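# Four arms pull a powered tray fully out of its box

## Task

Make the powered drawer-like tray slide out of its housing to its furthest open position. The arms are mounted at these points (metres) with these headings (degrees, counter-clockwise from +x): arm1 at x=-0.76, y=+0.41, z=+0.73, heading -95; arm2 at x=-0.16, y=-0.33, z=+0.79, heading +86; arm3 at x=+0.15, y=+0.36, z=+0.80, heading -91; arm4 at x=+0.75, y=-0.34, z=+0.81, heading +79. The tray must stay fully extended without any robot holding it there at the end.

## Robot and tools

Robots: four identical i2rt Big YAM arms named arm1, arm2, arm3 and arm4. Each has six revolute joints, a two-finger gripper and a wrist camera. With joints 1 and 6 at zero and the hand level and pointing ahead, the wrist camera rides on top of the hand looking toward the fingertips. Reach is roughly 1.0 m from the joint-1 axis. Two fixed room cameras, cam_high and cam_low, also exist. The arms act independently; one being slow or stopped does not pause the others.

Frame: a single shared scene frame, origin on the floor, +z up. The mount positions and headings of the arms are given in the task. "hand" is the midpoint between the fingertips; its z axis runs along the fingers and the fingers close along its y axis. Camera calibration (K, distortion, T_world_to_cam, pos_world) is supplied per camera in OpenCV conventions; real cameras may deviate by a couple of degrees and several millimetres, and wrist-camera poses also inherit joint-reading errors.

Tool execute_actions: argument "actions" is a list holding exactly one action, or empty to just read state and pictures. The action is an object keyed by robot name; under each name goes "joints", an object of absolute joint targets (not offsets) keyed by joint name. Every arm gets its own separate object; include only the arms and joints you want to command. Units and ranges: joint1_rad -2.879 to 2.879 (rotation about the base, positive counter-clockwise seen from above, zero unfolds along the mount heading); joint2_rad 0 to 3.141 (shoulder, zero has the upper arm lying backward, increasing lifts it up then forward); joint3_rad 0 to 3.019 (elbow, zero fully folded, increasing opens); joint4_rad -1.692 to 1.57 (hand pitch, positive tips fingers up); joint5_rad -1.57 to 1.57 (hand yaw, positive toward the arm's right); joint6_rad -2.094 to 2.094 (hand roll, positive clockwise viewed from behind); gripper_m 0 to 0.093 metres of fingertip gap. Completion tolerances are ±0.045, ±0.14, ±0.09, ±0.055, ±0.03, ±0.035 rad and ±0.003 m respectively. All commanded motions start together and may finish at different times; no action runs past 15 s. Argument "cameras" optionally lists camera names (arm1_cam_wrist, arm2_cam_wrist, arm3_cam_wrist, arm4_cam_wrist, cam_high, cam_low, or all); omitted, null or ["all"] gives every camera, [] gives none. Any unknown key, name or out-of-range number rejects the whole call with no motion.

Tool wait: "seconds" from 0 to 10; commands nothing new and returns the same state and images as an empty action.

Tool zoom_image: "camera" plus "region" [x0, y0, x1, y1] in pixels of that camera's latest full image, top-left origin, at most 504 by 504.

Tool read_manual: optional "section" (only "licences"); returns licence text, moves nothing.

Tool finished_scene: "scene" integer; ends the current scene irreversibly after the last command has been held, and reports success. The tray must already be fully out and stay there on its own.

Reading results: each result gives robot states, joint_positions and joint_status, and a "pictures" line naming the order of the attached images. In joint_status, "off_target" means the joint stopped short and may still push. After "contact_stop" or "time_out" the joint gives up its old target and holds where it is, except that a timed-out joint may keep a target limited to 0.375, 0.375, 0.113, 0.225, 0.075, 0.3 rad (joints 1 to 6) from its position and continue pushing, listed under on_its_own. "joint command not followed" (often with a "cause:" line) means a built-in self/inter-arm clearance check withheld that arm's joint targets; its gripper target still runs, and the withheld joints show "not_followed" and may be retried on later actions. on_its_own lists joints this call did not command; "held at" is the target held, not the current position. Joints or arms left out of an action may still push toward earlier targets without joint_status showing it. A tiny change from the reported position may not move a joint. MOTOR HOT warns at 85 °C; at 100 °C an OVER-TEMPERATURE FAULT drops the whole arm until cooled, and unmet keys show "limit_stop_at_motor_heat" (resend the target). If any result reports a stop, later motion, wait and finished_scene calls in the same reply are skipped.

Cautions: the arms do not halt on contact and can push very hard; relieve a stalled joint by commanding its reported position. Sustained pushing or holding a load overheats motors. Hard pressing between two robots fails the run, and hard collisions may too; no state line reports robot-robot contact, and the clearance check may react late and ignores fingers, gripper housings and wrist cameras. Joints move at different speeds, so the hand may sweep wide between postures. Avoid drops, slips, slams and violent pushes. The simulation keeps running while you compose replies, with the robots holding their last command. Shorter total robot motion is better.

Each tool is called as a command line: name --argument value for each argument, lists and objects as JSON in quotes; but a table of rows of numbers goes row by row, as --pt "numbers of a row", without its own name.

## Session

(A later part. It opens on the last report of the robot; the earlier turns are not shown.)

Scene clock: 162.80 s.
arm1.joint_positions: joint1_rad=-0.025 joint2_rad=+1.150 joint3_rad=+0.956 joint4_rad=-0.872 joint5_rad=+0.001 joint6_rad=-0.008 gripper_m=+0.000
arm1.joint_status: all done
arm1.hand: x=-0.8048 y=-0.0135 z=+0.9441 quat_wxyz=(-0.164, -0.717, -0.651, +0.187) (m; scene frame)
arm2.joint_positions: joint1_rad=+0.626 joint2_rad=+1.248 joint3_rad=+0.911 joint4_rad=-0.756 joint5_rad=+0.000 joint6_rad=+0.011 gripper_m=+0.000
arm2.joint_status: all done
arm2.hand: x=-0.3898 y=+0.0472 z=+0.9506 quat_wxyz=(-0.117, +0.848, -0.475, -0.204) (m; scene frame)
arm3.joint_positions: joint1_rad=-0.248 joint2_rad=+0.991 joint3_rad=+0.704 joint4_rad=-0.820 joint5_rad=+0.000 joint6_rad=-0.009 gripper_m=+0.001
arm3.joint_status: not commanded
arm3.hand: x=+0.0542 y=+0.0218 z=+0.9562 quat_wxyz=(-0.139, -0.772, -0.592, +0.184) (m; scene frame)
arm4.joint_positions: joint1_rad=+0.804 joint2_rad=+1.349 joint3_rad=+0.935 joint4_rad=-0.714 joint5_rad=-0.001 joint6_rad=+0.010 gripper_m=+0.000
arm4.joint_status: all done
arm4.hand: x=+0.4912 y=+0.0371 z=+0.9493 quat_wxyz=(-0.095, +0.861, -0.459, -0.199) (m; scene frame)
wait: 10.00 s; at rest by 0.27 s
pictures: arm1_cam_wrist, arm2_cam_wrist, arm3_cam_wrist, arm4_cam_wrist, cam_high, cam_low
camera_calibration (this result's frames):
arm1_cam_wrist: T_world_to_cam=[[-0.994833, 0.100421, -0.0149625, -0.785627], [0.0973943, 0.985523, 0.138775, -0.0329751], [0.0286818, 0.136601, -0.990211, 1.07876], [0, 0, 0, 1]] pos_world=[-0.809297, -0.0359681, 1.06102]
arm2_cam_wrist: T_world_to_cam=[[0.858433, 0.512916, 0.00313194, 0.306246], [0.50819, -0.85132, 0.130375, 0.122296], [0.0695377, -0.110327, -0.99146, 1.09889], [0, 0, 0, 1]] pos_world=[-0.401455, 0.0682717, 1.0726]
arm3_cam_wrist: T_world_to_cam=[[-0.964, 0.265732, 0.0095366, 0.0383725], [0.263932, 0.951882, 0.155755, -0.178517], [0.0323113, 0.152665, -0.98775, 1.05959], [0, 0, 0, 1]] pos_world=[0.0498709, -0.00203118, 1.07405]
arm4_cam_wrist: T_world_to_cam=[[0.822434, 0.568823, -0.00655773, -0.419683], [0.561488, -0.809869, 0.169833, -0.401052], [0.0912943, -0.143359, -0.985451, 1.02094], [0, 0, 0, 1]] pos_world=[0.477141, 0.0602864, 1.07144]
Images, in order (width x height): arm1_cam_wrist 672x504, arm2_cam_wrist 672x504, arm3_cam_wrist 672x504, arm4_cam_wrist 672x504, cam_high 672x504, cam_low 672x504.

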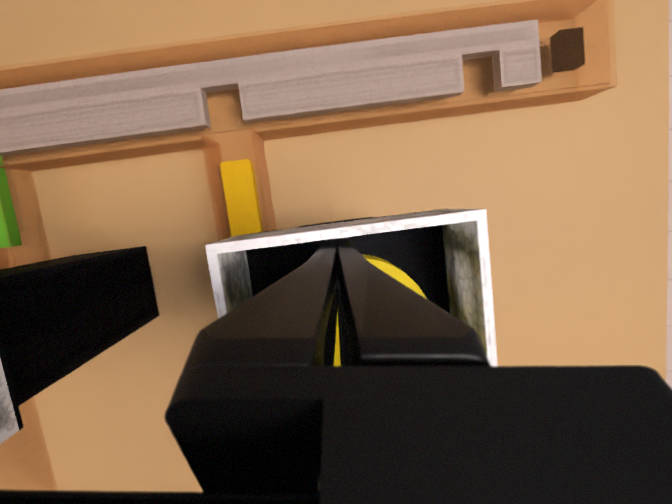

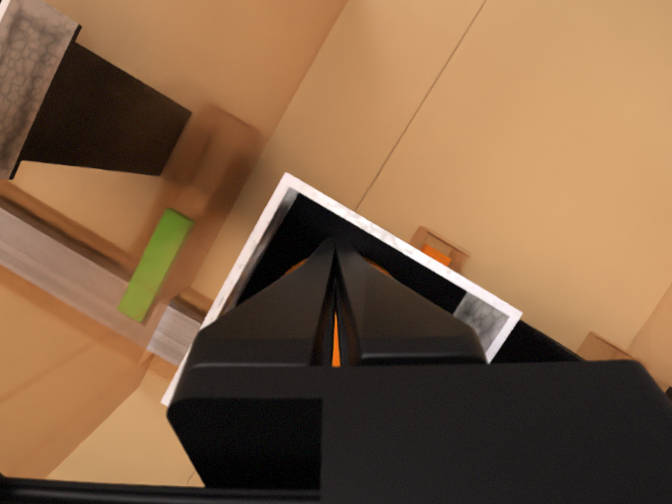

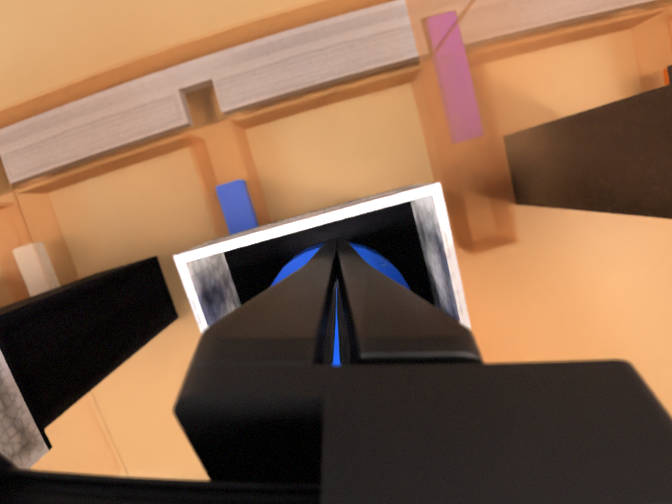

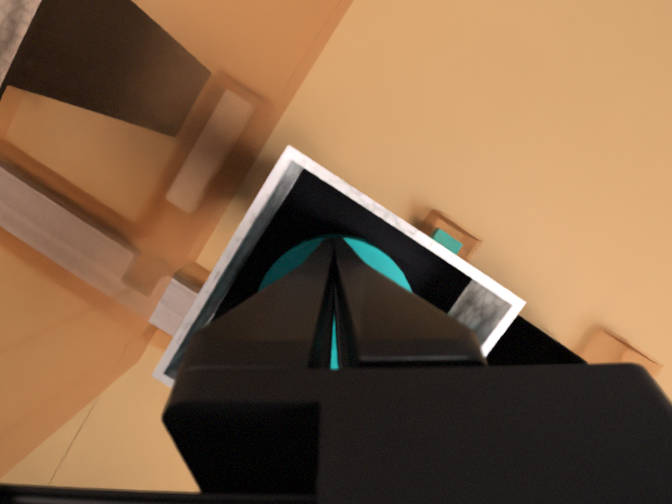

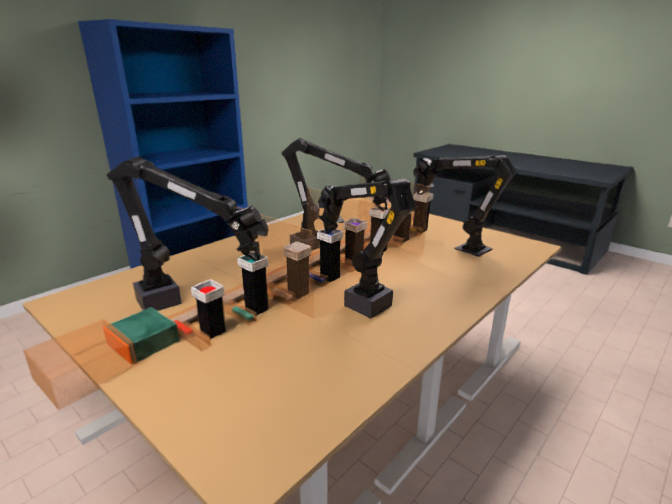

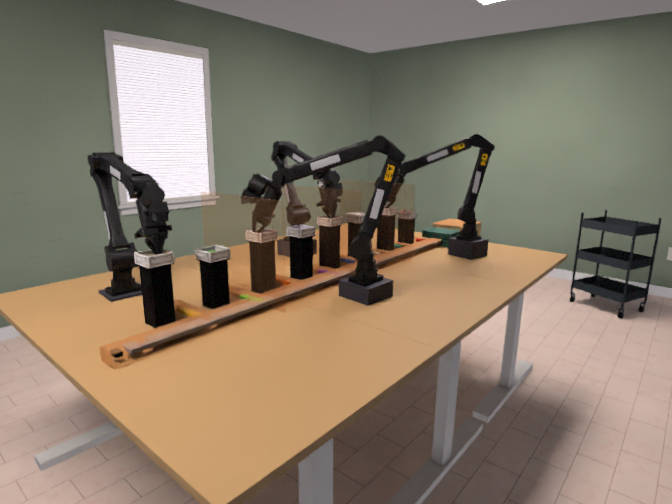

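wait --seconds 10

wait --seconds 10

execute_actions --actions '[{"arm1":{"joints":{"joint2_rad":1.09,"joint3_rad":1.19,"joint4_rad":-1.15}}}]' --cameras '["arm1_cam_wrist"]'

execute_actions --actions '[{"arm1":{"joints":{"joint1_rad":0.54,"joint2_rad":1.17,"joint4_rad":-1.1}}}]' --cameras '[]'

execute_actions --actions '[{"arm1":{"joints":{"joint2_rad":1.33,"joint3_rad":0.9,"joint4_rad":-0.93}}}]' --cameras '[]'

wait --seconds 6

execute_actions --actions '[{"arm2":{"joints":{"joint2_rad":1.12,"joint3_rad":1.15,"joint4_rad":-1.2}},"arm4":{"joints":{"joint2_rad":1.2,"joint3_rad":1.15,"joint4_rad":-1.1}}}]' --cameras '[]'

execute_actions --actions '[{"arm2":{"joints":{"joint1_rad":0.035,"joint2_rad":1.0,"joint3_rad":1.02,"joint4_rad":-1.15}},"arm4":{"joints":{"joint1_rad":0.255,"joint2_rad":1.08,"joint3_rad":1.0,"joint4_rad":-1.0}}}]' --cameras '[]'

execute_actions --actions '[{"arm2":{"joints":{"joint2_rad":1.18,"joint3_rad":0.68,"joint4_rad":-0.76}},"arm4":{"joints":{"joint2_rad":1.33,"joint3_rad":0.68,"joint4_rad":-0.6}}}]' --cameras '[]'

wait --seconds 10

wait --seconds 5

Scene clock: 173.27 s.
arm1.joint_positions: joint1_rad=-0.025 joint2_rad=+1.150 joint3_rad=+0.956 joint4_rad=-0.872 joint5_rad=+0.001 joint6_rad=-0.008 gripper_m=+0.000
arm1.joint_status: all done
arm1.hand: x=-0.8048 y=-0.0135 z=+0.9441 quat_wxyz=(-0.164, -0.717, -0.651, +0.187) (m; scene frame)
arm2.joint_positions: joint1_rad=+0.626 joint2_rad=+1.248 joint3_rad=+0.911 joint4_rad=-0.756 joint5_rad=+0.000 joint6_rad=+0.011 gripper_m=+0.000
arm2.joint_status: all done
arm2.hand: x=-0.3898 y=+0.0472 z=+0.9506 quat_wxyz=(-0.117, +0.848, -0.475, -0.204) (m; scene frame)
arm3.joint_positions: joint1_rad=-0.248 joint2_rad=+0.991 joint3_rad=+0.704 joint4_rad=-0.820 joint5_rad=+0.000 joint6_rad=-0.009 gripper_m=+0.001
arm3.joint_status: not commanded
arm3.hand: x=+0.0542 y=+0.0218 z=+0.9562 quat_wxyz=(-0.139, -0.772, -0.592, +0.184) (m; scene frame)
arm4.joint_positions: joint1_rad=+0.804 joint2_rad=+1.349 joint3_rad=+0.935 joint4_rad=-0.714 joint5_rad=-0.001 joint6_rad=+0.010 gripper_m=+0.000
arm4.joint_status: all done
arm4.hand: x=+0.4912 y=+0.0371 z=+0.9493 quat_wxyz=(-0.095, +0.861, -0.459, -0.199) (m; scene frame)
wait: 10.00 s; at rest from the start
pictures: arm1_cam_wrist, arm2_cam_wrist, arm3_cam_wrist, arm4_cam_wrist, cam_high, cam_low
camera_calibration (this result's frames):
arm1_cam_wrist: T_world_to_cam=[[-0.994833, 0.100421, -0.0149625, -0.785627], [0.0973943, 0.985523, 0.138775, -0.0329751], [0.0286818, 0.136601, -0.990211, 1.07876], [0, 0, 0, 1]] pos_world=[-0.809297, -0.0359681, 1.06102]
arm2_cam_wrist: T_world_to_cam=[[0.858433, 0.512916, 0.00313194, 0.306246], [0.50819, -0.85132, 0.130375, 0.122296], [0.0695377, -0.110327, -0.99146, 1.09889], [0, 0, 0, 1]] pos_world=[-0.401455, 0.0682717, 1.0726]
arm3_cam_wrist: T_world_to_cam=[[-0.964, 0.265732, 0.0095366, 0.0383725], [0.263932, 0.951882, 0.155755, -0.178517], [0.0323113, 0.152665, -0.98775, 1.05959], [0, 0, 0, 1]] pos_world=[0.0498709, -0.00203118, 1.07405]
arm4_cam_wrist: T_world_to_cam=[[0.822434, 0.568823, -0.00655773, -0.419683], [0.561488, -0.809869, 0.169833, -0.401052], [0.0912943, -0.143359, -0.985451, 1.02094], [0, 0, 0, 1]] pos_world=[0.477141, 0.0602864, 1.07144]
Images, in order (width x height): arm1_cam_wrist 672x504, arm2_cam_wrist 672x504, arm3_cam_wrist 672x504, arm4_cam_wrist 672x504, cam_high 672x504, cam_low 672x504.

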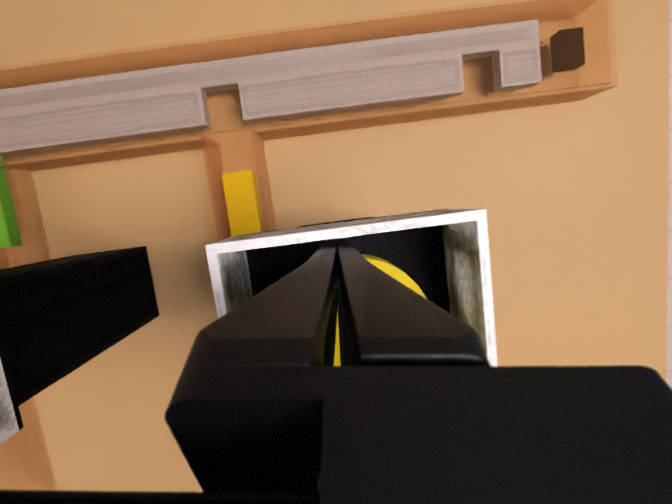

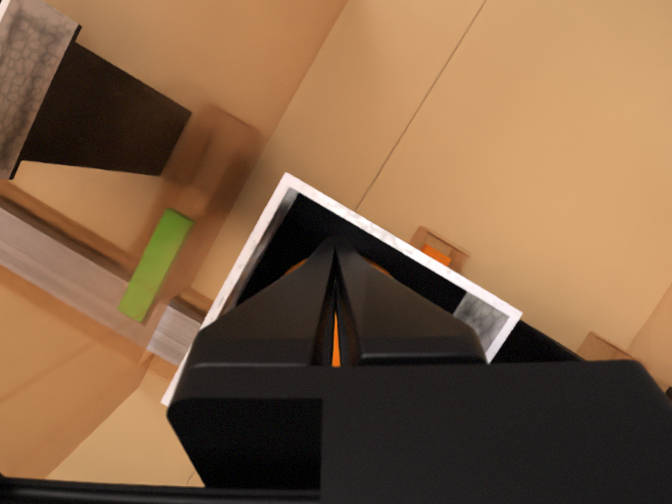

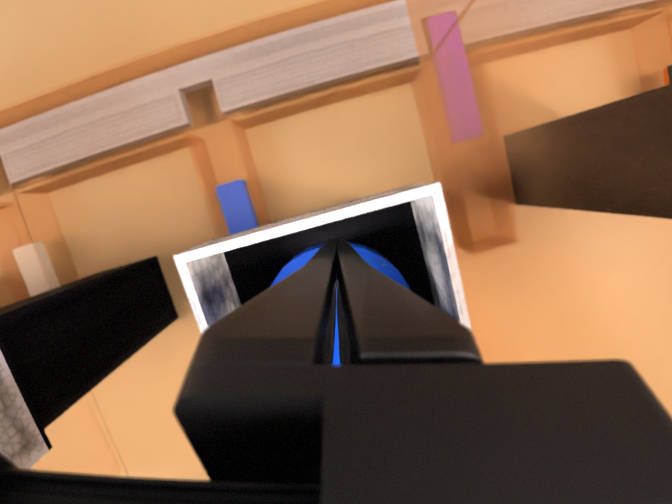

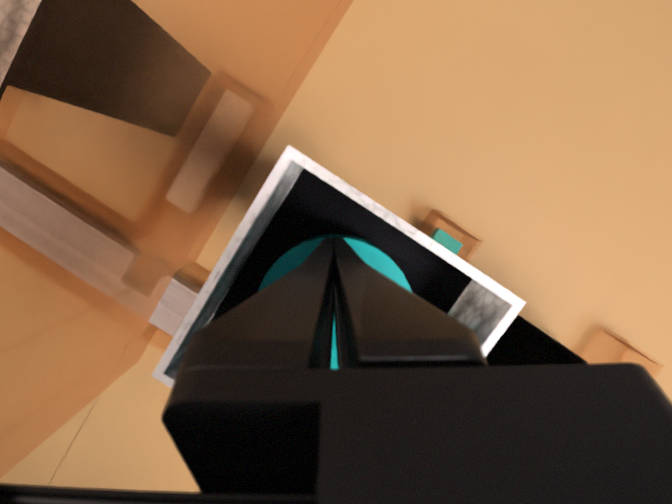

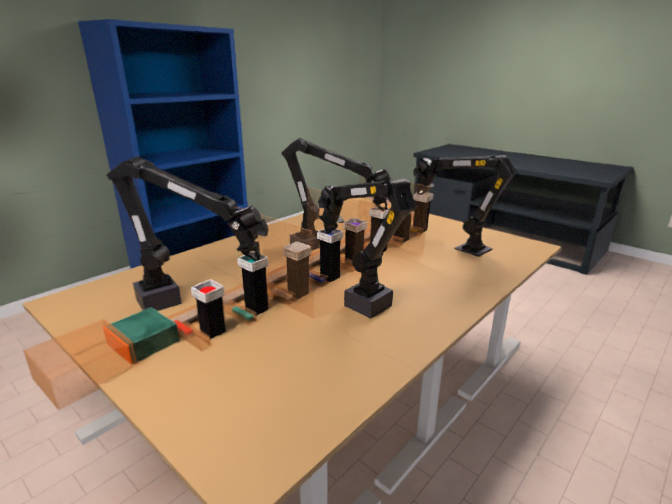

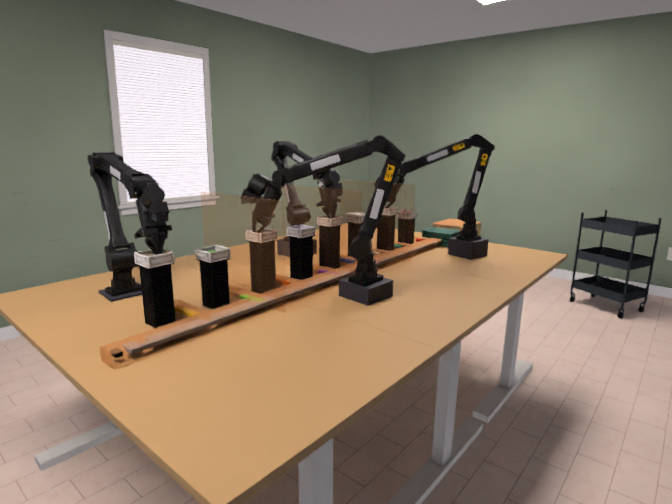

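Scene clock: 183.27 s.
arm1.joint_positions: joint1_rad=-0.025 joint2_rad=+1.150 joint3_rad=+0.956 joint4_rad=-0.872 joint5_rad=+0.001 joint6_rad=-0.008 gripper_m=+0.000
arm1.joint_status: all done
arm1.hand: x=-0.8048 y=-0.0135 z=+0.9441 quat_wxyz=(-0.164, -0.717, -0.651, +0.187) (m; scene frame)
arm2.joint_positions: joint1_rad=+0.626 joint2_rad=+1.248 joint3_rad=+0.911 joint4_rad=-0.756 joint5_rad=+0.000 joint6_rad=+0.011 gripper_m=+0.000
arm2.joint_status: all done
arm2.hand: x=-0.3898 y=+0.0472 z=+0.9506 quat_wxyz=(-0.117, +0.848, -0.475, -0.204) (m; scene frame)
arm3.joint_positions: joint1_rad=-0.248 joint2_rad=+0.991 joint3_rad=+0.704 joint4_rad=-0.820 joint5_rad=+0.000 joint6_rad=-0.009 gripper_m=+0.001
arm3.joint_status: not commanded
arm3.hand: x=+0.0542 y=+0.0218 z=+0.9562 quat_wxyz=(-0.139, -0.772, -0.592, +0.184) (m; scene frame)
arm4.joint_positions: joint1_rad=+0.804 joint2_rad=+1.349 joint3_rad=+0.935 joint4_rad=-0.714 joint5_rad=-0.001 joint6_rad=+0.010 gripper_m=+0.000
arm4.joint_status: all done
arm4.hand: x=+0.4912 y=+0.0371 z=+0.9493 quat_wxyz=(-0.095, +0.861, -0.459, -0.199) (m; scene frame)
wait: 10.00 s; at rest by 0.27 s
pictures: arm1_cam_wrist, arm2_cam_wrist, arm3_cam_wrist, arm4_cam_wrist, cam_high, cam_low
camera_calibration (this result's frames):
arm1_cam_wrist: T_world_to_cam=[[-0.994833, 0.100421, -0.0149625, -0.785627], [0.0973943, 0.985523, 0.138775, -0.0329751], [0.0286818, 0.136601, -0.990211, 1.07876], [0, 0, 0, 1]] pos_world=[-0.809297, -0.0359681, 1.06102]
arm2_cam_wrist: T_world_to_cam=[[0.858433, 0.512916, 0.00313194, 0.306246], [0.50819, -0.85132, 0.130375, 0.122296], [0.0695377, -0.110327, -0.99146, 1.09889], [0, 0, 0, 1]] pos_world=[-0.401455, 0.0682717, 1.0726]
arm3_cam_wrist: T_world_to_cam=[[-0.964, 0.265732, 0.0095366, 0.0383725], [0.263932, 0.951882, 0.155755, -0.178517], [0.0323113, 0.152665, -0.98775, 1.05959], [0, 0, 0, 1]] pos_world=[0.0498709, -0.00203118, 1.07405]
arm4_cam_wrist: T_world_to_cam=[[0.822434, 0.568823, -0.00655773, -0.419683], [0.561488, -0.809869, 0.169833, -0.401052], [0.0912943, -0.143359, -0.985451, 1.02094], [0, 0, 0, 1]] pos_world=[0.477141, 0.0602864, 1.07144]
Images, in order (width x height): arm1_cam_wrist 672x504, arm2_cam_wrist 672x504, arm3_cam_wrist 672x504, arm4_cam_wrist 672x504, cam_high 672x504, cam_low 672x504.

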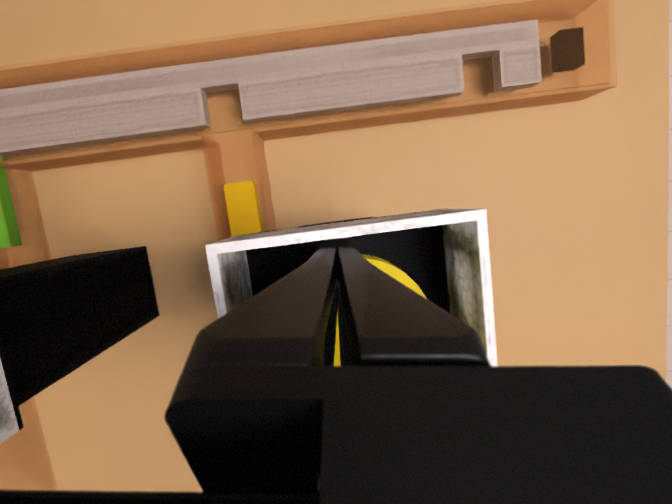

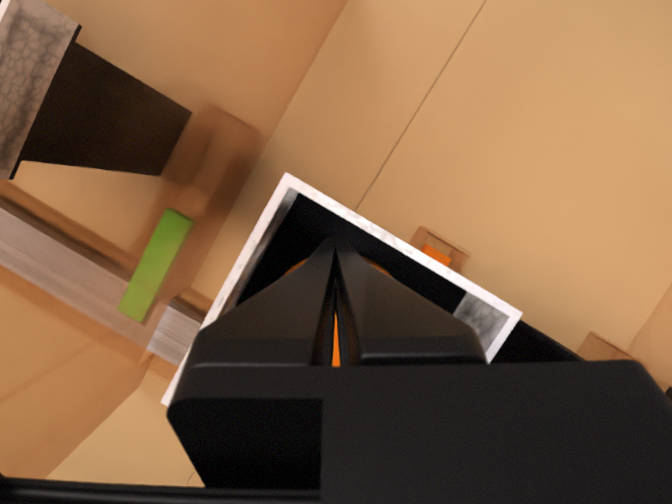

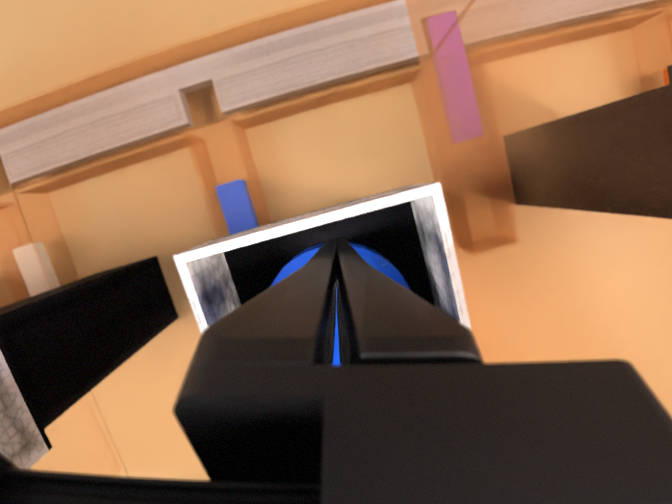

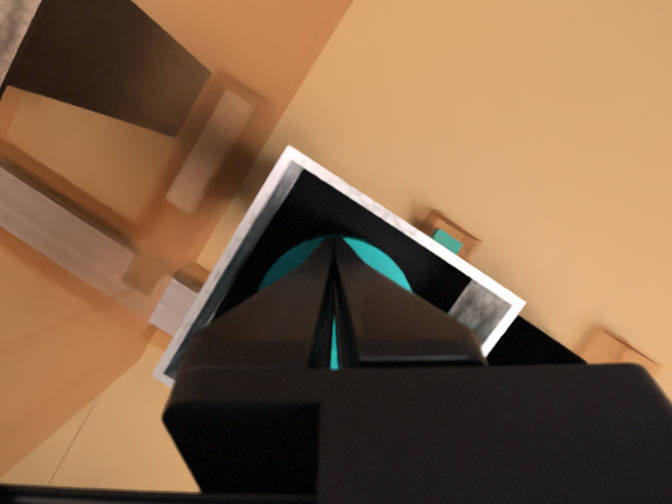

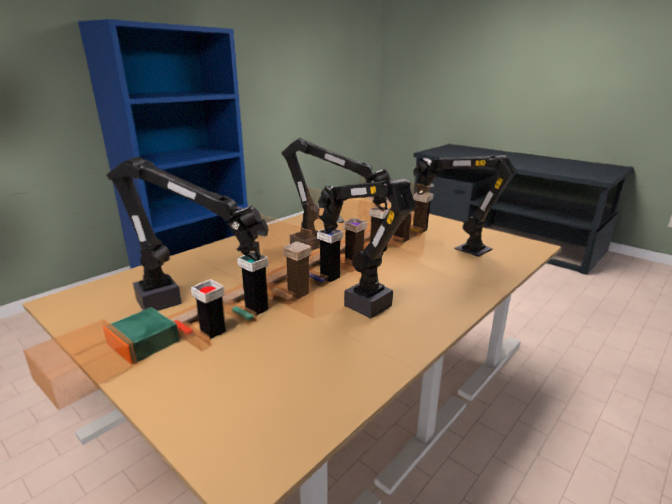

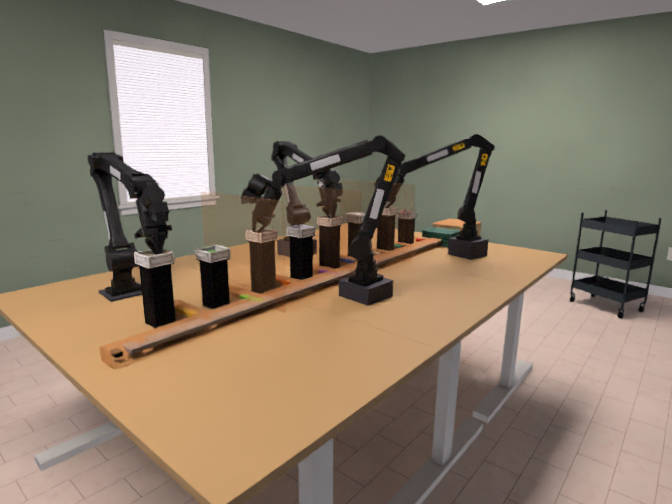

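Scene clock: 184.40 s.
arm1.joint_positions: joint1_rad=-0.025 joint2_rad=+1.092 joint3_rad=+1.143 joint4_rad=-1.143 joint5_rad=+0.001 joint6_rad=-0.008 gripper_m=+0.000
arm1.joint_status: all done
arm1.hand: x=-0.8024 y=+0.0066 z=+1.0283 quat_wxyz=(-0.156, -0.719, -0.653, +0.177) (m; scene frame)
arm2.joint_positions: joint1_rad=+0.626 joint2_rad=+1.248 joint3_rad=+0.911 joint4_rad=-0.756 joint5_rad=+0.000 joint6_rad=+0.011 gripper_m=+0.000
arm2.joint_status: not commanded
arm2.hand: x=-0.3898 y=+0.0472 z=+0.9506 quat_wxyz=(-0.117, +0.848, -0.475, -0.204) (m; scene frame)
arm3.joint_positions: joint1_rad=-0.248 joint2_rad=+0.991 joint3_rad=+0.704 joint4_rad=-0.820 joint5_rad=+0.000 joint6_rad=-0.009 gripper_m=+0.001
arm3.joint_status: not commanded
arm3.hand: x=+0.0542 y=+0.0218 z=+0.9562 quat_wxyz=(-0.139, -0.772, -0.592, +0.184) (m; scene frame)
arm4.joint_positions: joint1_rad=+0.804 joint2_rad=+1.349 joint3_rad=+0.935 joint4_rad=-0.714 joint5_rad=-0.001 joint6_rad=+0.010 gripper_m=+0.000
arm4.joint_status: not commanded
arm4.hand: x=+0.4912 y=+0.0371 z=+0.9493 quat_wxyz=(-0.095, +0.861, -0.459, -0.199) (m; scene frame)
pictures: arm1_cam_wrist
camera_calibration (this result's frames):
arm1_cam_wrist: T_world_to_cam=[[-0.994784, 0.100881, -0.0150597, -0.783891], [0.0970678, 0.981667, 0.164038, -0.0908369], [0.031332, 0.16172, -0.986339, 1.15729], [0, 0, 0, 1]] pos_world=[-0.807245, -0.0189054, 1.14457]
Images, in order (width x height): arm1_cam_wrist 672x504.

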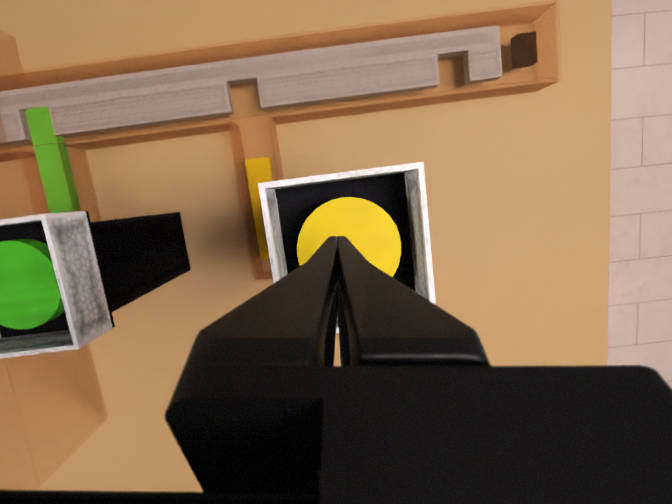

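Scene clock: 185.57 s.
arm1.joint_positions: joint1_rad=+0.537 joint2_rad=+1.178 joint3_rad=+1.143 joint4_rad=-1.110 joint5_rad=+0.000 joint6_rad=-0.008 gripper_m=+0.000
arm1.joint_status: all done
arm1.hand: x=-0.5734 y=+0.0272 z=+0.9978 quat_wxyz=(-0.177, -0.513, -0.832, +0.112) (m; scene frame)
arm2.joint_positions: joint1_rad=+0.626 joint2_rad=+1.248 joint3_rad=+0.911 joint4_rad=-0.756 joint5_rad=+0.000 joint6_rad=+0.011 gripper_m=+0.000
arm2.joint_status: not commanded
arm2.hand: x=-0.3898 y=+0.0472 z=+0.9506 quat_wxyz=(-0.117, +0.848, -0.475, -0.204) (m; scene frame)
arm3.joint_positions: joint1_rad=-0.248 joint2_rad=+0.991 joint3_rad=+0.704 joint4_rad=-0.820 joint5_rad=+0.000 joint6_rad=-0.009 gripper_m=+0.001
arm3.joint_status: not commanded
arm3.hand: x=+0.0542 y=+0.0218 z=+0.9562 quat_wxyz=(-0.139, -0.772, -0.592, +0.184) (m; scene frame)
arm4.joint_positions: joint1_rad=+0.804 joint2_rad=+1.349 joint3_rad=+0.935 joint4_rad=-0.714 joint5_rad=-0.001 joint6_rad=+0.010 gripper_m=+0.000
arm4.joint_status: not commanded
arm4.hand: x=+0.4912 y=+0.0371 z=+0.9493 quat_wxyz=(-0.095, +0.861, -0.459, -0.199) (m; scene frame)
pictures: none
No camera images: the call's "cameras" was empty. Leave "cameras" out to get every camera's image.

Scene clock: 186.53 s.
arm1.joint_positions: joint1_rad=+0.537 joint2_rad=+1.248 joint3_rad=+0.987 joint4_rad=-0.898 joint5_rad=+0.000 joint6_rad=-0.008 gripper_m=+0.000
arm1.joint_status: all done
arm1.hand: x=-0.5691 y=+0.0180 z=+0.9153 quat_wxyz=(-0.171, -0.514, -0.834, +0.108) (m; scene frame)
arm2.joint_positions: joint1_rad=+0.626 joint2_rad=+1.248 joint3_rad=+0.911 joint4_rad=-0.756 joint5_rad=+0.000 joint6_rad=+0.011 gripper_m=+0.000
arm2.joint_status: not commanded
arm2.hand: x=-0.3898 y=+0.0472 z=+0.9506 quat_wxyz=(-0.117, +0.848, -0.475, -0.204) (m; scene frame)
arm3.joint_positions: joint1_rad=-0.248 joint2_rad=+0.991 joint3_rad=+0.704 joint4_rad=-0.820 joint5_rad=+0.000 joint6_rad=-0.009 gripper_m=+0.001
arm3.joint_status: not commanded
arm3.hand: x=+0.0542 y=+0.0218 z=+0.9562 quat_wxyz=(-0.139, -0.772, -0.592, +0.184) (m; scene frame)
arm4.joint_positions: joint1_rad=+0.804 joint2_rad=+1.349 joint3_rad=+0.935 joint4_rad=-0.714 joint5_rad=-0.001 joint6_rad=+0.010 gripper_m=+0.000
arm4.joint_status: not commanded
arm4.hand: x=+0.4912 y=+0.0371 z=+0.9493 quat_wxyz=(-0.095, +0.861, -0.459, -0.199) (m; scene frame)
pictures: none
No camera images: the call's "cameras" was empty. Leave "cameras" out to get every camera's image.

Scene clock: 192.53 s.
arm1.joint_positions: joint1_rad=+0.537 joint2_rad=+1.248 joint3_rad=+0.987 joint4_rad=-0.898 joint5_rad=+0.000 joint6_rad=-0.008 gripper_m=+0.000
arm1.joint_status: all done
arm1.hand: x=-0.5691 y=+0.0180 z=+0.9153 quat_wxyz=(-0.171, -0.514, -0.834, +0.108) (m; scene frame)
arm2.joint_positions: joint1_rad=+0.626 joint2_rad=+1.248 joint3_rad=+0.911 joint4_rad=-0.756 joint5_rad=+0.000 joint6_rad=+0.011 gripper_m=+0.000
arm2.joint_status: not commanded
arm2.hand: x=-0.3898 y=+0.0472 z=+0.9506 quat_wxyz=(-0.117, +0.848, -0.475, -0.204) (m; scene frame)
arm3.joint_positions: joint1_rad=-0.248 joint2_rad=+0.991 joint3_rad=+0.704 joint4_rad=-0.820 joint5_rad=+0.000 joint6_rad=-0.009 gripper_m=+0.001
arm3.joint_status: not commanded
arm3.hand: x=+0.0542 y=+0.0218 z=+0.9562 quat_wxyz=(-0.139, -0.772, -0.592, +0.184) (m; scene frame)
arm4.joint_positions: joint1_rad=+0.804 joint2_rad=+1.349 joint3_rad=+0.935 joint4_rad=-0.714 joint5_rad=-0.001 joint6_rad=+0.010 gripper_m=+0.000
arm4.joint_status: not commanded
arm4.hand: x=+0.4912 y=+0.0371 z=+0.9493 quat_wxyz=(-0.095, +0.861, -0.459, -0.199) (m; scene frame)
wait: 6.00 s; at rest by 0.27 s
pictures: arm1_cam_wrist, arm2_cam_wrist, arm3_cam_wrist, arm4_cam_wrist, cam_high, cam_low
camera_calibration (this result's frames):
arm1_cam_wrist: T_world_to_cam=[[-0.895867, -0.443971, -0.0176406, -0.486156], [-0.435545, 0.869627, 0.232486, -0.469891], [-0.0878763, 0.21596, -0.97244, 0.955112], [0, 0, 0, 1]] pos_world=[-0.556259, -0.0134749, 1.02946]
arm2_cam_wrist: T_world_to_cam=[[0.858433, 0.512916, 0.00313194, 0.306246], [0.50819, -0.85132, 0.130375, 0.122296], [0.0695377, -0.110327, -0.99146, 1.09889], [0, 0, 0, 1]] pos_world=[-0.401455, 0.0682717, 1.0726]
arm3_cam_wrist: T_world_to_cam=[[-0.964, 0.265732, 0.0095366, 0.0383725], [0.263932, 0.951882, 0.155755, -0.178517], [0.0323113, 0.152665, -0.98775, 1.05959], [0, 0, 0, 1]] pos_world=[0.0498709, -0.00203118, 1.07405]
arm4_cam_wrist: T_world_to_cam=[[0.822434, 0.568823, -0.00655773, -0.419683], [0.561488, -0.809869, 0.169833, -0.401052], [0.0912943, -0.143359, -0.985451, 1.02094], [0, 0, 0, 1]] pos_world=[0.477141, 0.0602864, 1.07144]
Images, in order (width x height): arm1_cam_wrist 672x504, arm2_cam_wrist 672x504, arm3_cam_wrist 672x504, arm4_cam_wrist 672x504, cam_high 672x504, cam_low 672x504.

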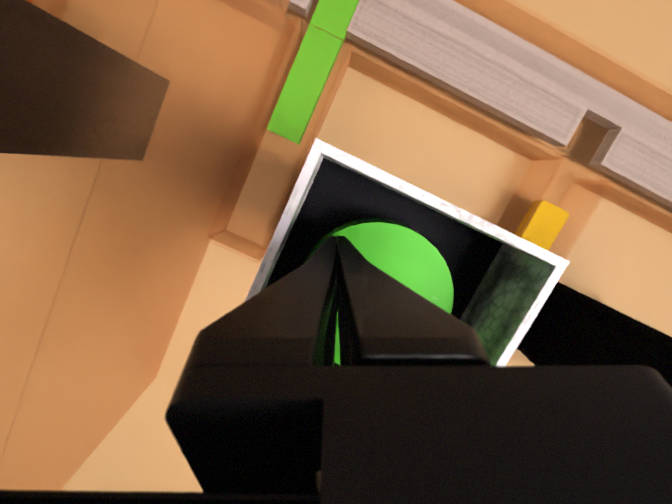

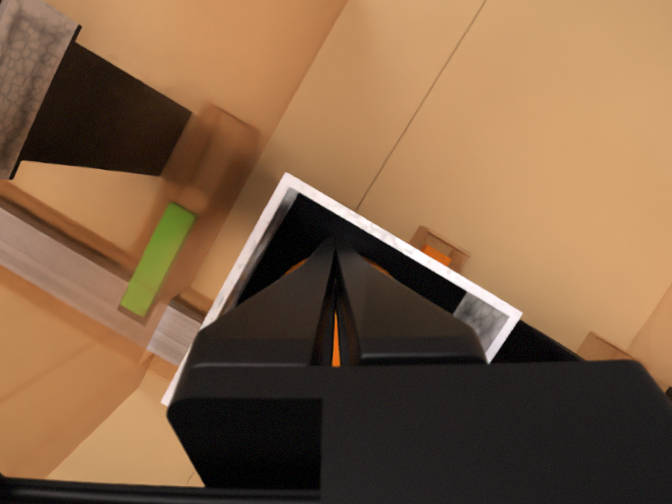

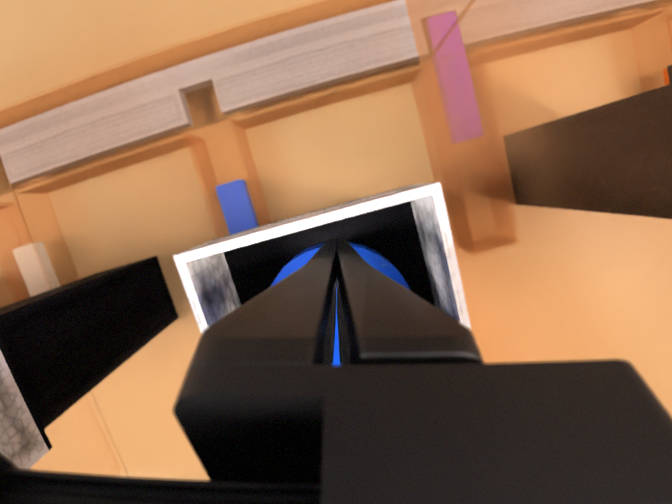

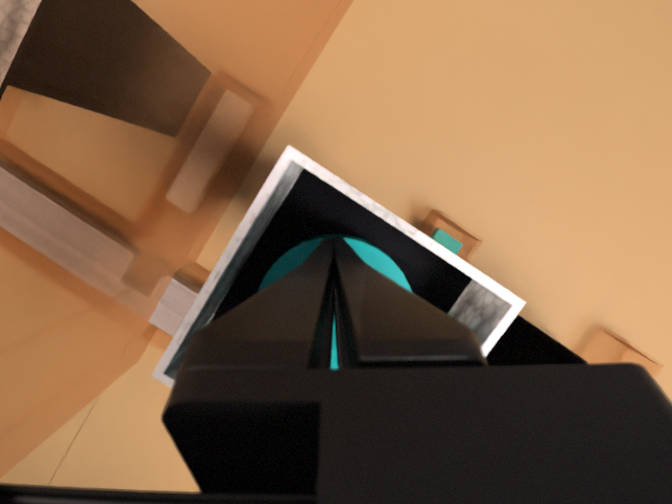

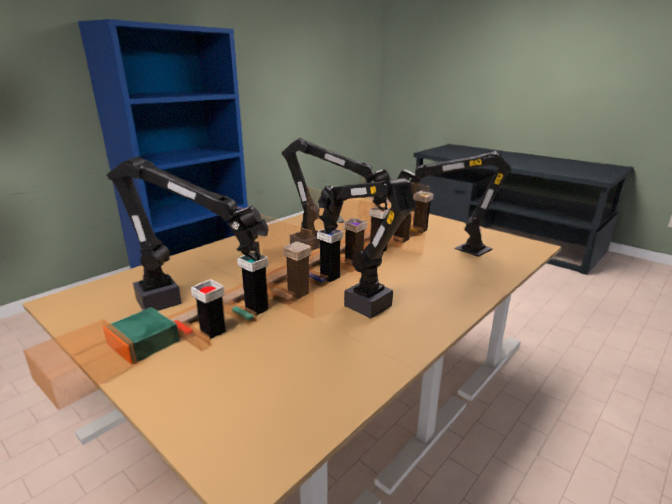

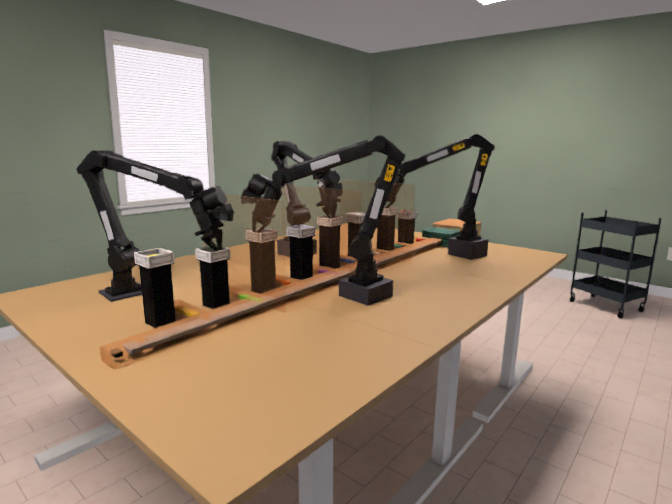

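Scene clock: 193.77 s.
arm1.joint_positions: joint1_rad=+0.537 joint2_rad=+1.248 joint3_rad=+0.987 joint4_rad=-0.898 joint5_rad=+0.000 joint6_rad=-0.008 gripper_m=+0.000
arm1.joint_status: not commanded
arm1.hand: x=-0.5691 y=+0.0180 z=+0.9153 quat_wxyz=(-0.171, -0.514, -0.834, +0.108) (m; scene frame)
arm2.joint_positions: joint1_rad=+0.626 joint2_rad=+1.107 joint3_rad=+1.123 joint4_rad=-1.190 joint5_rad=+0.000 joint6_rad=+0.011 gripper_m=+0.000
arm2.joint_status: all done
arm2.hand: x=-0.3646 y=+0.0047 z=+1.0629 quat_wxyz=(-0.098, +0.856, -0.479, -0.169) (m; scene frame)
arm3.joint_positions: joint1_rad=-0.248 joint2_rad=+0.991 joint3_rad=+0.704 joint4_rad=-0.820 joint5_rad=+0.000 joint6_rad=-0.009 gripper_m=+0.001
arm3.joint_status: not commanded
arm3.hand: x=+0.0542 y=+0.0218 z=+0.9562 quat_wxyz=(-0.139, -0.772, -0.592, +0.184) (m; scene frame)
arm4.joint_positions: joint1_rad=+0.804 joint2_rad=+1.185 joint3_rad=+1.121 joint4_rad=-1.087 joint5_rad=-0.001 joint6_rad=+0.010 gripper_m=+0.000
arm4.joint_status: all done
arm4.hand: x=+0.5133 y=+0.0081 z=+1.0679 quat_wxyz=(-0.089, +0.863, -0.460, -0.188) (m; scene frame)
pictures: none
No camera images: the call's "cameras" was empty. Leave "cameras" out to get every camera's image.

Scene clock: 194.97 s.
arm1.joint_positions: joint1_rad=+0.537 joint2_rad=+1.248 joint3_rad=+0.987 joint4_rad=-0.898 joint5_rad=+0.000 joint6_rad=-0.008 gripper_m=+0.000
arm1.joint_status: not commanded
arm1.hand: x=-0.5691 y=+0.0180 z=+0.9153 quat_wxyz=(-0.171, -0.514, -0.834, +0.108) (m; scene frame)
arm2.joint_positions: joint1_rad=+0.041 joint2_rad=+1.002 joint3_rad=+1.033 joint4_rad=-1.159 joint5_rad=+0.000 joint6_rad=+0.011 gripper_m=+0.000
arm2.joint_status: all done
arm2.hand: x=-0.1483 y=+0.0357 z=+1.0620 quat_wxyz=(-0.161, +0.677, -0.702, -0.151) (m; scene frame)
arm3.joint_positions: joint1_rad=-0.248 joint2_rad=+0.991 joint3_rad=+0.704 joint4_rad=-0.820 joint5_rad=+0.000 joint6_rad=-0.009 gripper_m=+0.001
arm3.joint_status: not commanded
arm3.hand: x=+0.0542 y=+0.0218 z=+0.9562 quat_wxyz=(-0.139, -0.772, -0.592, +0.184) (m; scene frame)
arm4.joint_positions: joint1_rad=+0.254 joint2_rad=+1.085 joint3_rad=+0.999 joint4_rad=-1.017 joint5_rad=-0.001 joint6_rad=+0.010 gripper_m=+0.000
arm4.joint_status: all done
arm4.hand: x=+0.7325 y=+0.0552 z=+1.0517 quat_wxyz=(-0.151, +0.702, -0.674, -0.171) (m; scene frame)
pictures: none
No camera images: the call's "cameras" was empty. Leave "cameras" out to get every camera's image.

Scene clock: 196.03 s.
arm1.joint_positions: joint1_rad=+0.537 joint2_rad=+1.248 joint3_rad=+0.987 joint4_rad=-0.898 joint5_rad=+0.000 joint6_rad=-0.008 gripper_m=+0.000
arm1.joint_status: not commanded
arm1.hand: x=-0.5691 y=+0.0180 z=+0.9153 quat_wxyz=(-0.171, -0.514, -0.834, +0.108) (m; scene frame)
arm2.joint_positions: joint1_rad=+0.041 joint2_rad=+1.104 joint3_rad=+0.755 joint4_rad=-0.761 joint5_rad=+0.000 joint6_rad=+0.011 gripper_m=+0.000
arm2.joint_status: all done
arm2.hand: x=-0.1464 y=+0.0541 z=+0.9347 quat_wxyz=(-0.167, +0.676, -0.700, -0.157) (m; scene frame)
arm3.joint_positions: joint1_rad=-0.248 joint2_rad=+0.991 joint3_rad=+0.704 joint4_rad=-0.820 joint5_rad=+0.000 joint6_rad=-0.009 gripper_m=+0.001
arm3.joint_status: not commanded
arm3.hand: x=+0.0542 y=+0.0218 z=+0.9562 quat_wxyz=(-0.139, -0.772, -0.592, +0.184) (m; scene frame)
arm4.joint_positions: joint1_rad=+0.254 joint2_rad=+1.250 joint3_rad=+0.727 joint4_rad=-0.631 joint5_rad=-0.001 joint6_rad=+0.010 gripper_m=+0.000
arm4.joint_status: all done
arm4.hand: x=+0.7306 y=+0.0550 z=+0.9028 quat_wxyz=(-0.134, +0.706, -0.678, -0.153) (m; scene frame)
pictures: none
No camera images: the call's "cameras" was empty. Leave "cameras" out to get every camera's image.

Scene clock: 206.03 s.
arm1.joint_positions: joint1_rad=+0.537 joint2_rad=+1.248 joint3_rad=+0.987 joint4_rad=-0.898 joint5_rad=+0.000 joint6_rad=-0.008 gripper_m=+0.000
arm1.joint_status: not commanded
arm1.hand: x=-0.5691 y=+0.0180 z=+0.9153 quat_wxyz=(-0.171, -0.514, -0.834, +0.108) (m; scene frame)
arm2.joint_positions: joint1_rad=+0.041 joint2_rad=+1.104 joint3_rad=+0.755 joint4_rad=-0.761 joint5_rad=+0.000 joint6_rad=+0.011 gripper_m=+0.000
arm2.joint_status: all done
arm2.hand: x=-0.1464 y=+0.0541 z=+0.9347 quat_wxyz=(-0.167, +0.676, -0.700, -0.157) (m; scene frame)
arm3.joint_positions: joint1_rad=-0.248 joint2_rad=+0.991 joint3_rad=+0.704 joint4_rad=-0.820 joint5_rad=+0.000 joint6_rad=-0.009 gripper_m=+0.001
arm3.joint_status: not commanded
arm3.hand: x=+0.0542 y=+0.0218 z=+0.9562 quat_wxyz=(-0.139, -0.772, -0.592, +0.184) (m; scene frame)
arm4.joint_positions: joint1_rad=+0.254 joint2_rad=+1.250 joint3_rad=+0.727 joint4_rad=-0.631 joint5_rad=-0.001 joint6_rad=+0.010 gripper_m=+0.000
arm4.joint_status: all done
arm4.hand: x=+0.7306 y=+0.0550 z=+0.9028 quat_wxyz=(-0.134, +0.706, -0.678, -0.153) (m; scene frame)
wait: 10.00 s; at rest by 0.27 s
pictures: arm1_cam_wrist, arm2_cam_wrist, arm3_cam_wrist, arm4_cam_wrist, cam_high, cam_low
camera_calibration (this result's frames):
arm1_cam_wrist: T_world_to_cam=[[-0.895867, -0.443971, -0.0176406, -0.486156], [-0.435545, 0.869627, 0.232486, -0.469891], [-0.0878763, 0.21596, -0.97244, 0.955112], [0, 0, 0, 1]] pos_world=[-0.556259, -0.0134749, 1.02946]
arm2_cam_wrist: T_world_to_cam=[[0.998911, -0.0464866, 0.00399151, 0.143864], [-0.0465821, -0.988769, 0.142006, -0.0780715], [-0.00265469, -0.142037, -0.989858, 1.05663], [0, 0, 0, 1]] pos_world=[-0.144539, 0.0795736, 1.05642]
arm3_cam_wrist: T_world_to_cam=[[-0.964, 0.265732, 0.0095366, 0.0383725], [0.263932, 0.951882, 0.155755, -0.178517], [0.0323113, 0.152665, -0.98775, 1.05959], [0, 0, 0, 1]] pos_world=[0.0498709, -0.00203118, 1.07405]
arm4_cam_wrist: T_world_to_cam=[[0.998485, 0.0548031, -0.00489692, -0.728923], [0.0546545, -0.977628, 0.203117, -0.163615], [0.00634409, -0.203077, -0.979142, 1.01553], [0, 0, 0, 1]] pos_world=[0.730319, 0.086224, 1.02401]
Images, in order (width x height): arm1_cam_wrist 672x504, arm2_cam_wrist 672x504, arm3_cam_wrist 672x504, arm4_cam_wrist 672x504, cam_high 672x504, cam_low 672x504.

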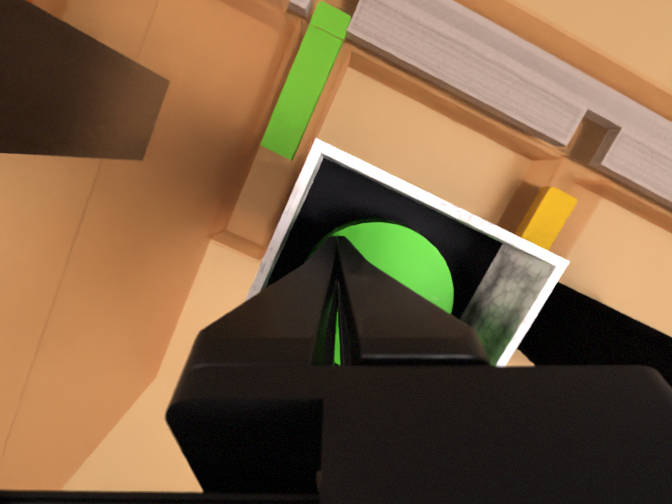

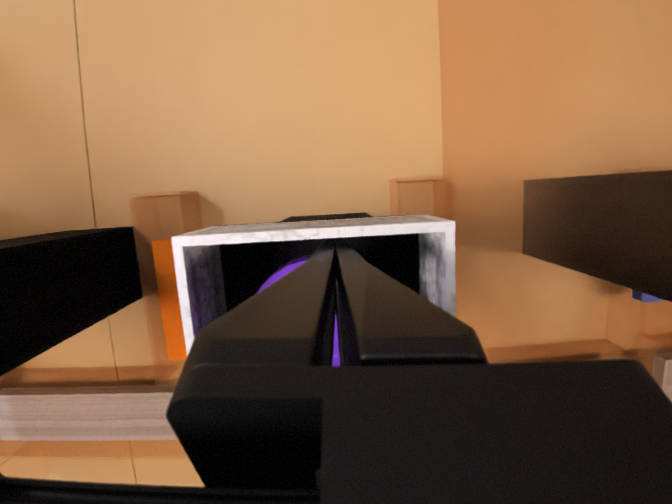

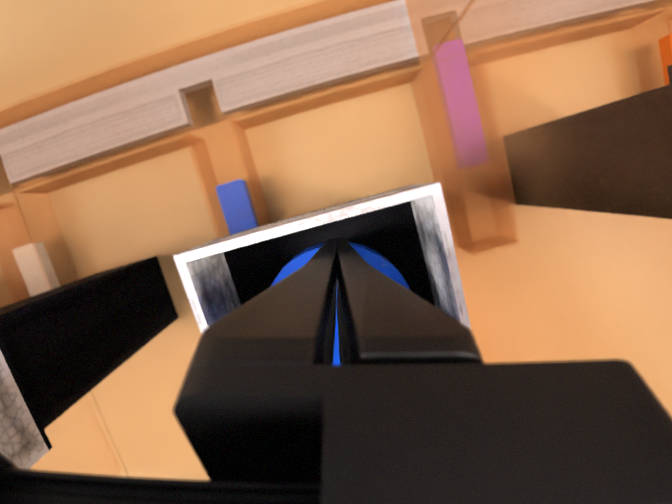

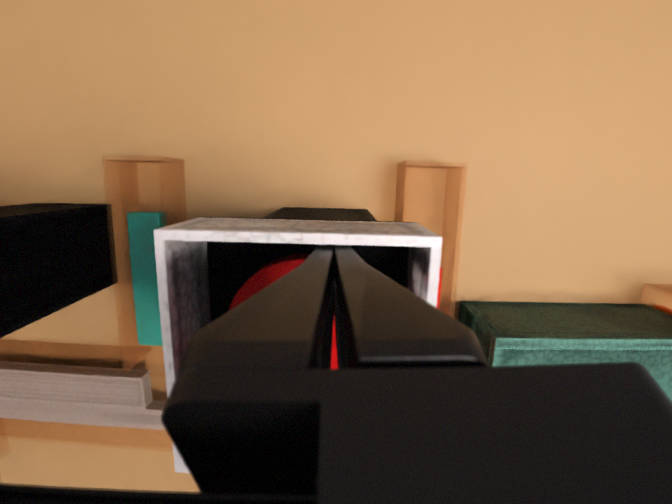

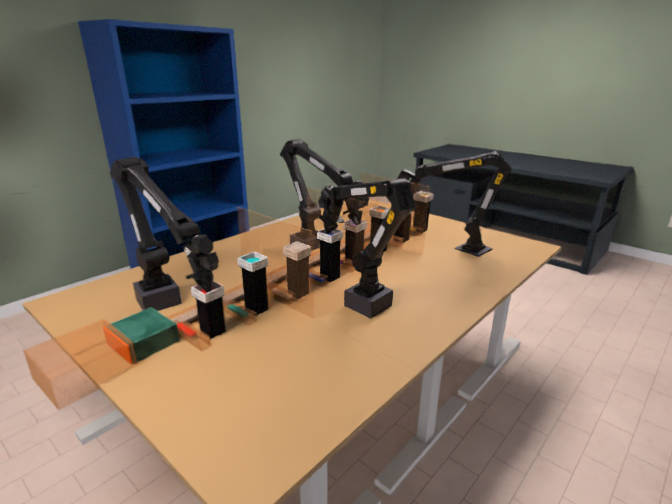

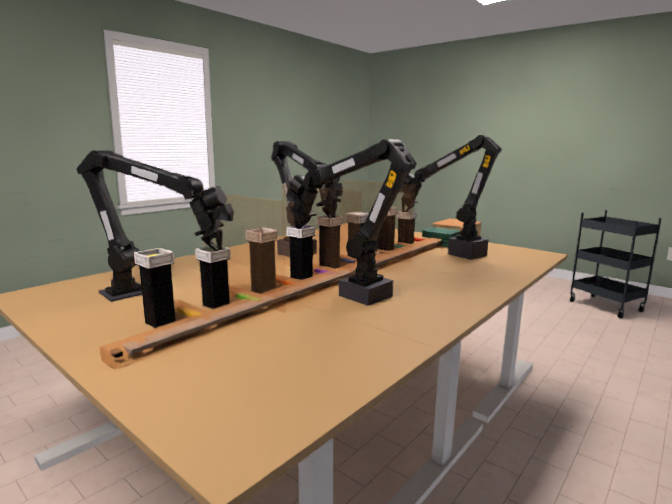

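Scene clock: 211.03 s.
arm1.joint_positions: joint1_rad=+0.537 joint2_rad=+1.248 joint3_rad=+0.987 joint4_rad=-0.898 joint5_rad=+0.000 joint6_rad=-0.008 gripper_m=+0.000
arm1.joint_status: not commanded
arm1.hand: x=-0.5691 y=+0.0180 z=+0.9153 quat_wxyz=(-0.171, -0.514, -0.834, +0.108) (m; scene frame)
arm2.joint_positions: joint1_rad=+0.041 joint2_rad=+1.104 joint3_rad=+0.755 joint4_rad=-0.761 joint5_rad=+0.000 joint6_rad=+0.011 gripper_m=+0.000
arm2.joint_status: all done
arm2.hand: x=-0.1464 y=+0.0541 z=+0.9347 quat_wxyz=(-0.167, +0.676, -0.700, -0.157) (m; scene frame)
arm3.joint_positions: joint1_rad=-0.248 joint2_rad=+0.991 joint3_rad=+0.704 joint4_rad=-0.820 joint5_rad=+0.000 joint6_rad=-0.009 gripper_m=+0.001
arm3.joint_status: not commanded
arm3.hand: x=+0.0542 y=+0.0218 z=+0.9562 quat_wxyz=(-0.139, -0.772, -0.592, +0.184) (m; scene frame)
arm4.joint_positions: joint1_rad=+0.254 joint2_rad=+1.250 joint3_rad=+0.727 joint4_rad=-0.631 joint5_rad=-0.001 joint6_rad=+0.010 gripper_m=+0.000
arm4.joint_status: all done
arm4.hand: x=+0.7306 y=+0.0550 z=+0.9028 quat_wxyz=(-0.134, +0.706, -0.678, -0.153) (m; scene frame)
wait: 5.00 s; at rest by 0.27 s
pictures: arm1_cam_wrist, arm2_cam_wrist, arm3_cam_wrist, arm4_cam_wrist, cam_high, cam_low
camera_calibration (this result's frames):
arm1_cam_wrist: T_world_to_cam=[[-0.895867, -0.443971, -0.0176406, -0.486156], [-0.435545, 0.869627, 0.232486, -0.469891], [-0.0878763, 0.21596, -0.97244, 0.955112], [0, 0, 0, 1]] pos_world=[-0.556259, -0.0134749, 1.02946]
arm2_cam_wrist: T_world_to_cam=[[0.998911, -0.0464866, 0.00399151, 0.143864], [-0.0465821, -0.988769, 0.142006, -0.0780715], [-0.00265469, -0.142037, -0.989858, 1.05663], [0, 0, 0, 1]] pos_world=[-0.144539, 0.0795736, 1.05642]
arm3_cam_wrist: T_world_to_cam=[[-0.964, 0.265732, 0.0095366, 0.0383725], [0.263932, 0.951882, 0.155755, -0.178517], [0.0323113, 0.152665, -0.98775, 1.05959], [0, 0, 0, 1]] pos_world=[0.0498709, -0.00203118, 1.07405]
arm4_cam_wrist: T_world_to_cam=[[0.998485, 0.0548031, -0.00489692, -0.728923], [0.0546545, -0.977628, 0.203117, -0.163615], [0.00634409, -0.203077, -0.979142, 1.01553], [0, 0, 0, 1]] pos_world=[0.730319, 0.086224, 1.02401]
Images, in order (width x height): arm1_cam_wrist 672x504, arm2_cam_wrist 672x504, arm3_cam_wrist 672x504, arm4_cam_wrist 672x504, cam_high 672x504, cam_low 672x504.

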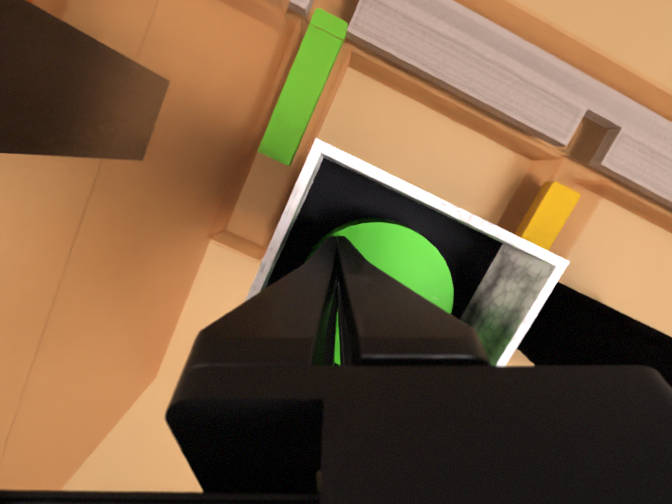

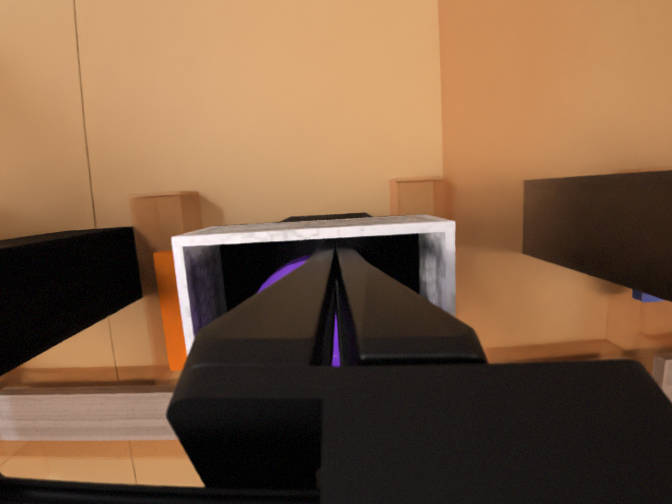

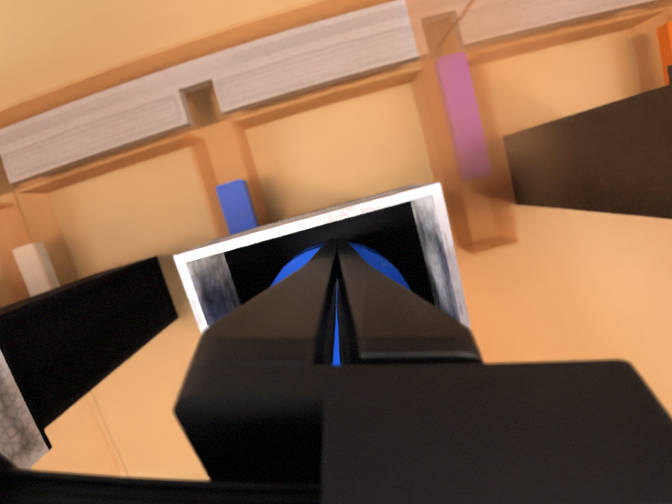

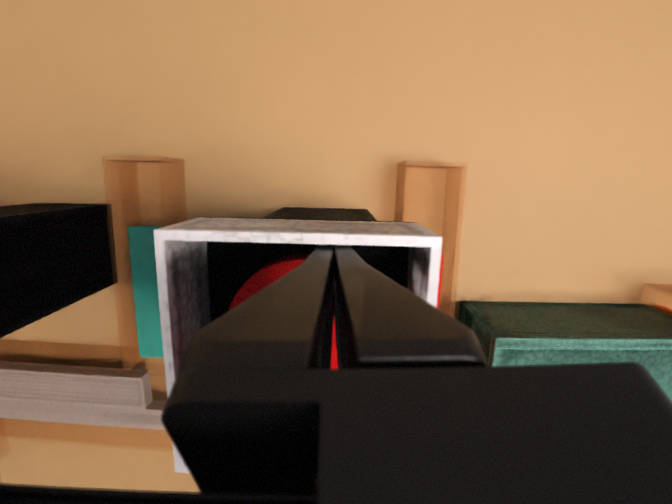

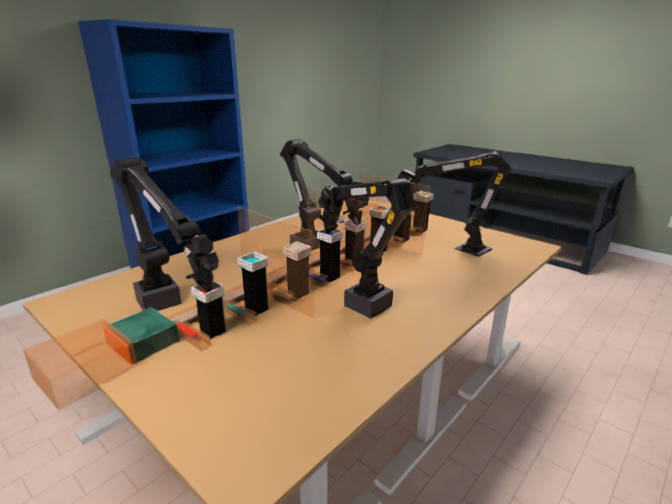

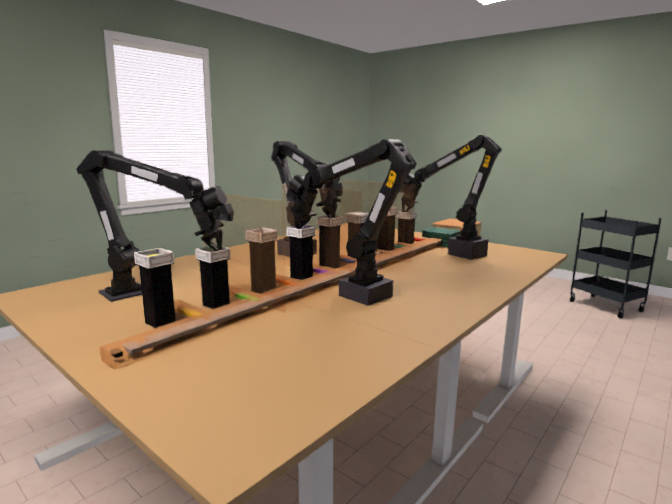

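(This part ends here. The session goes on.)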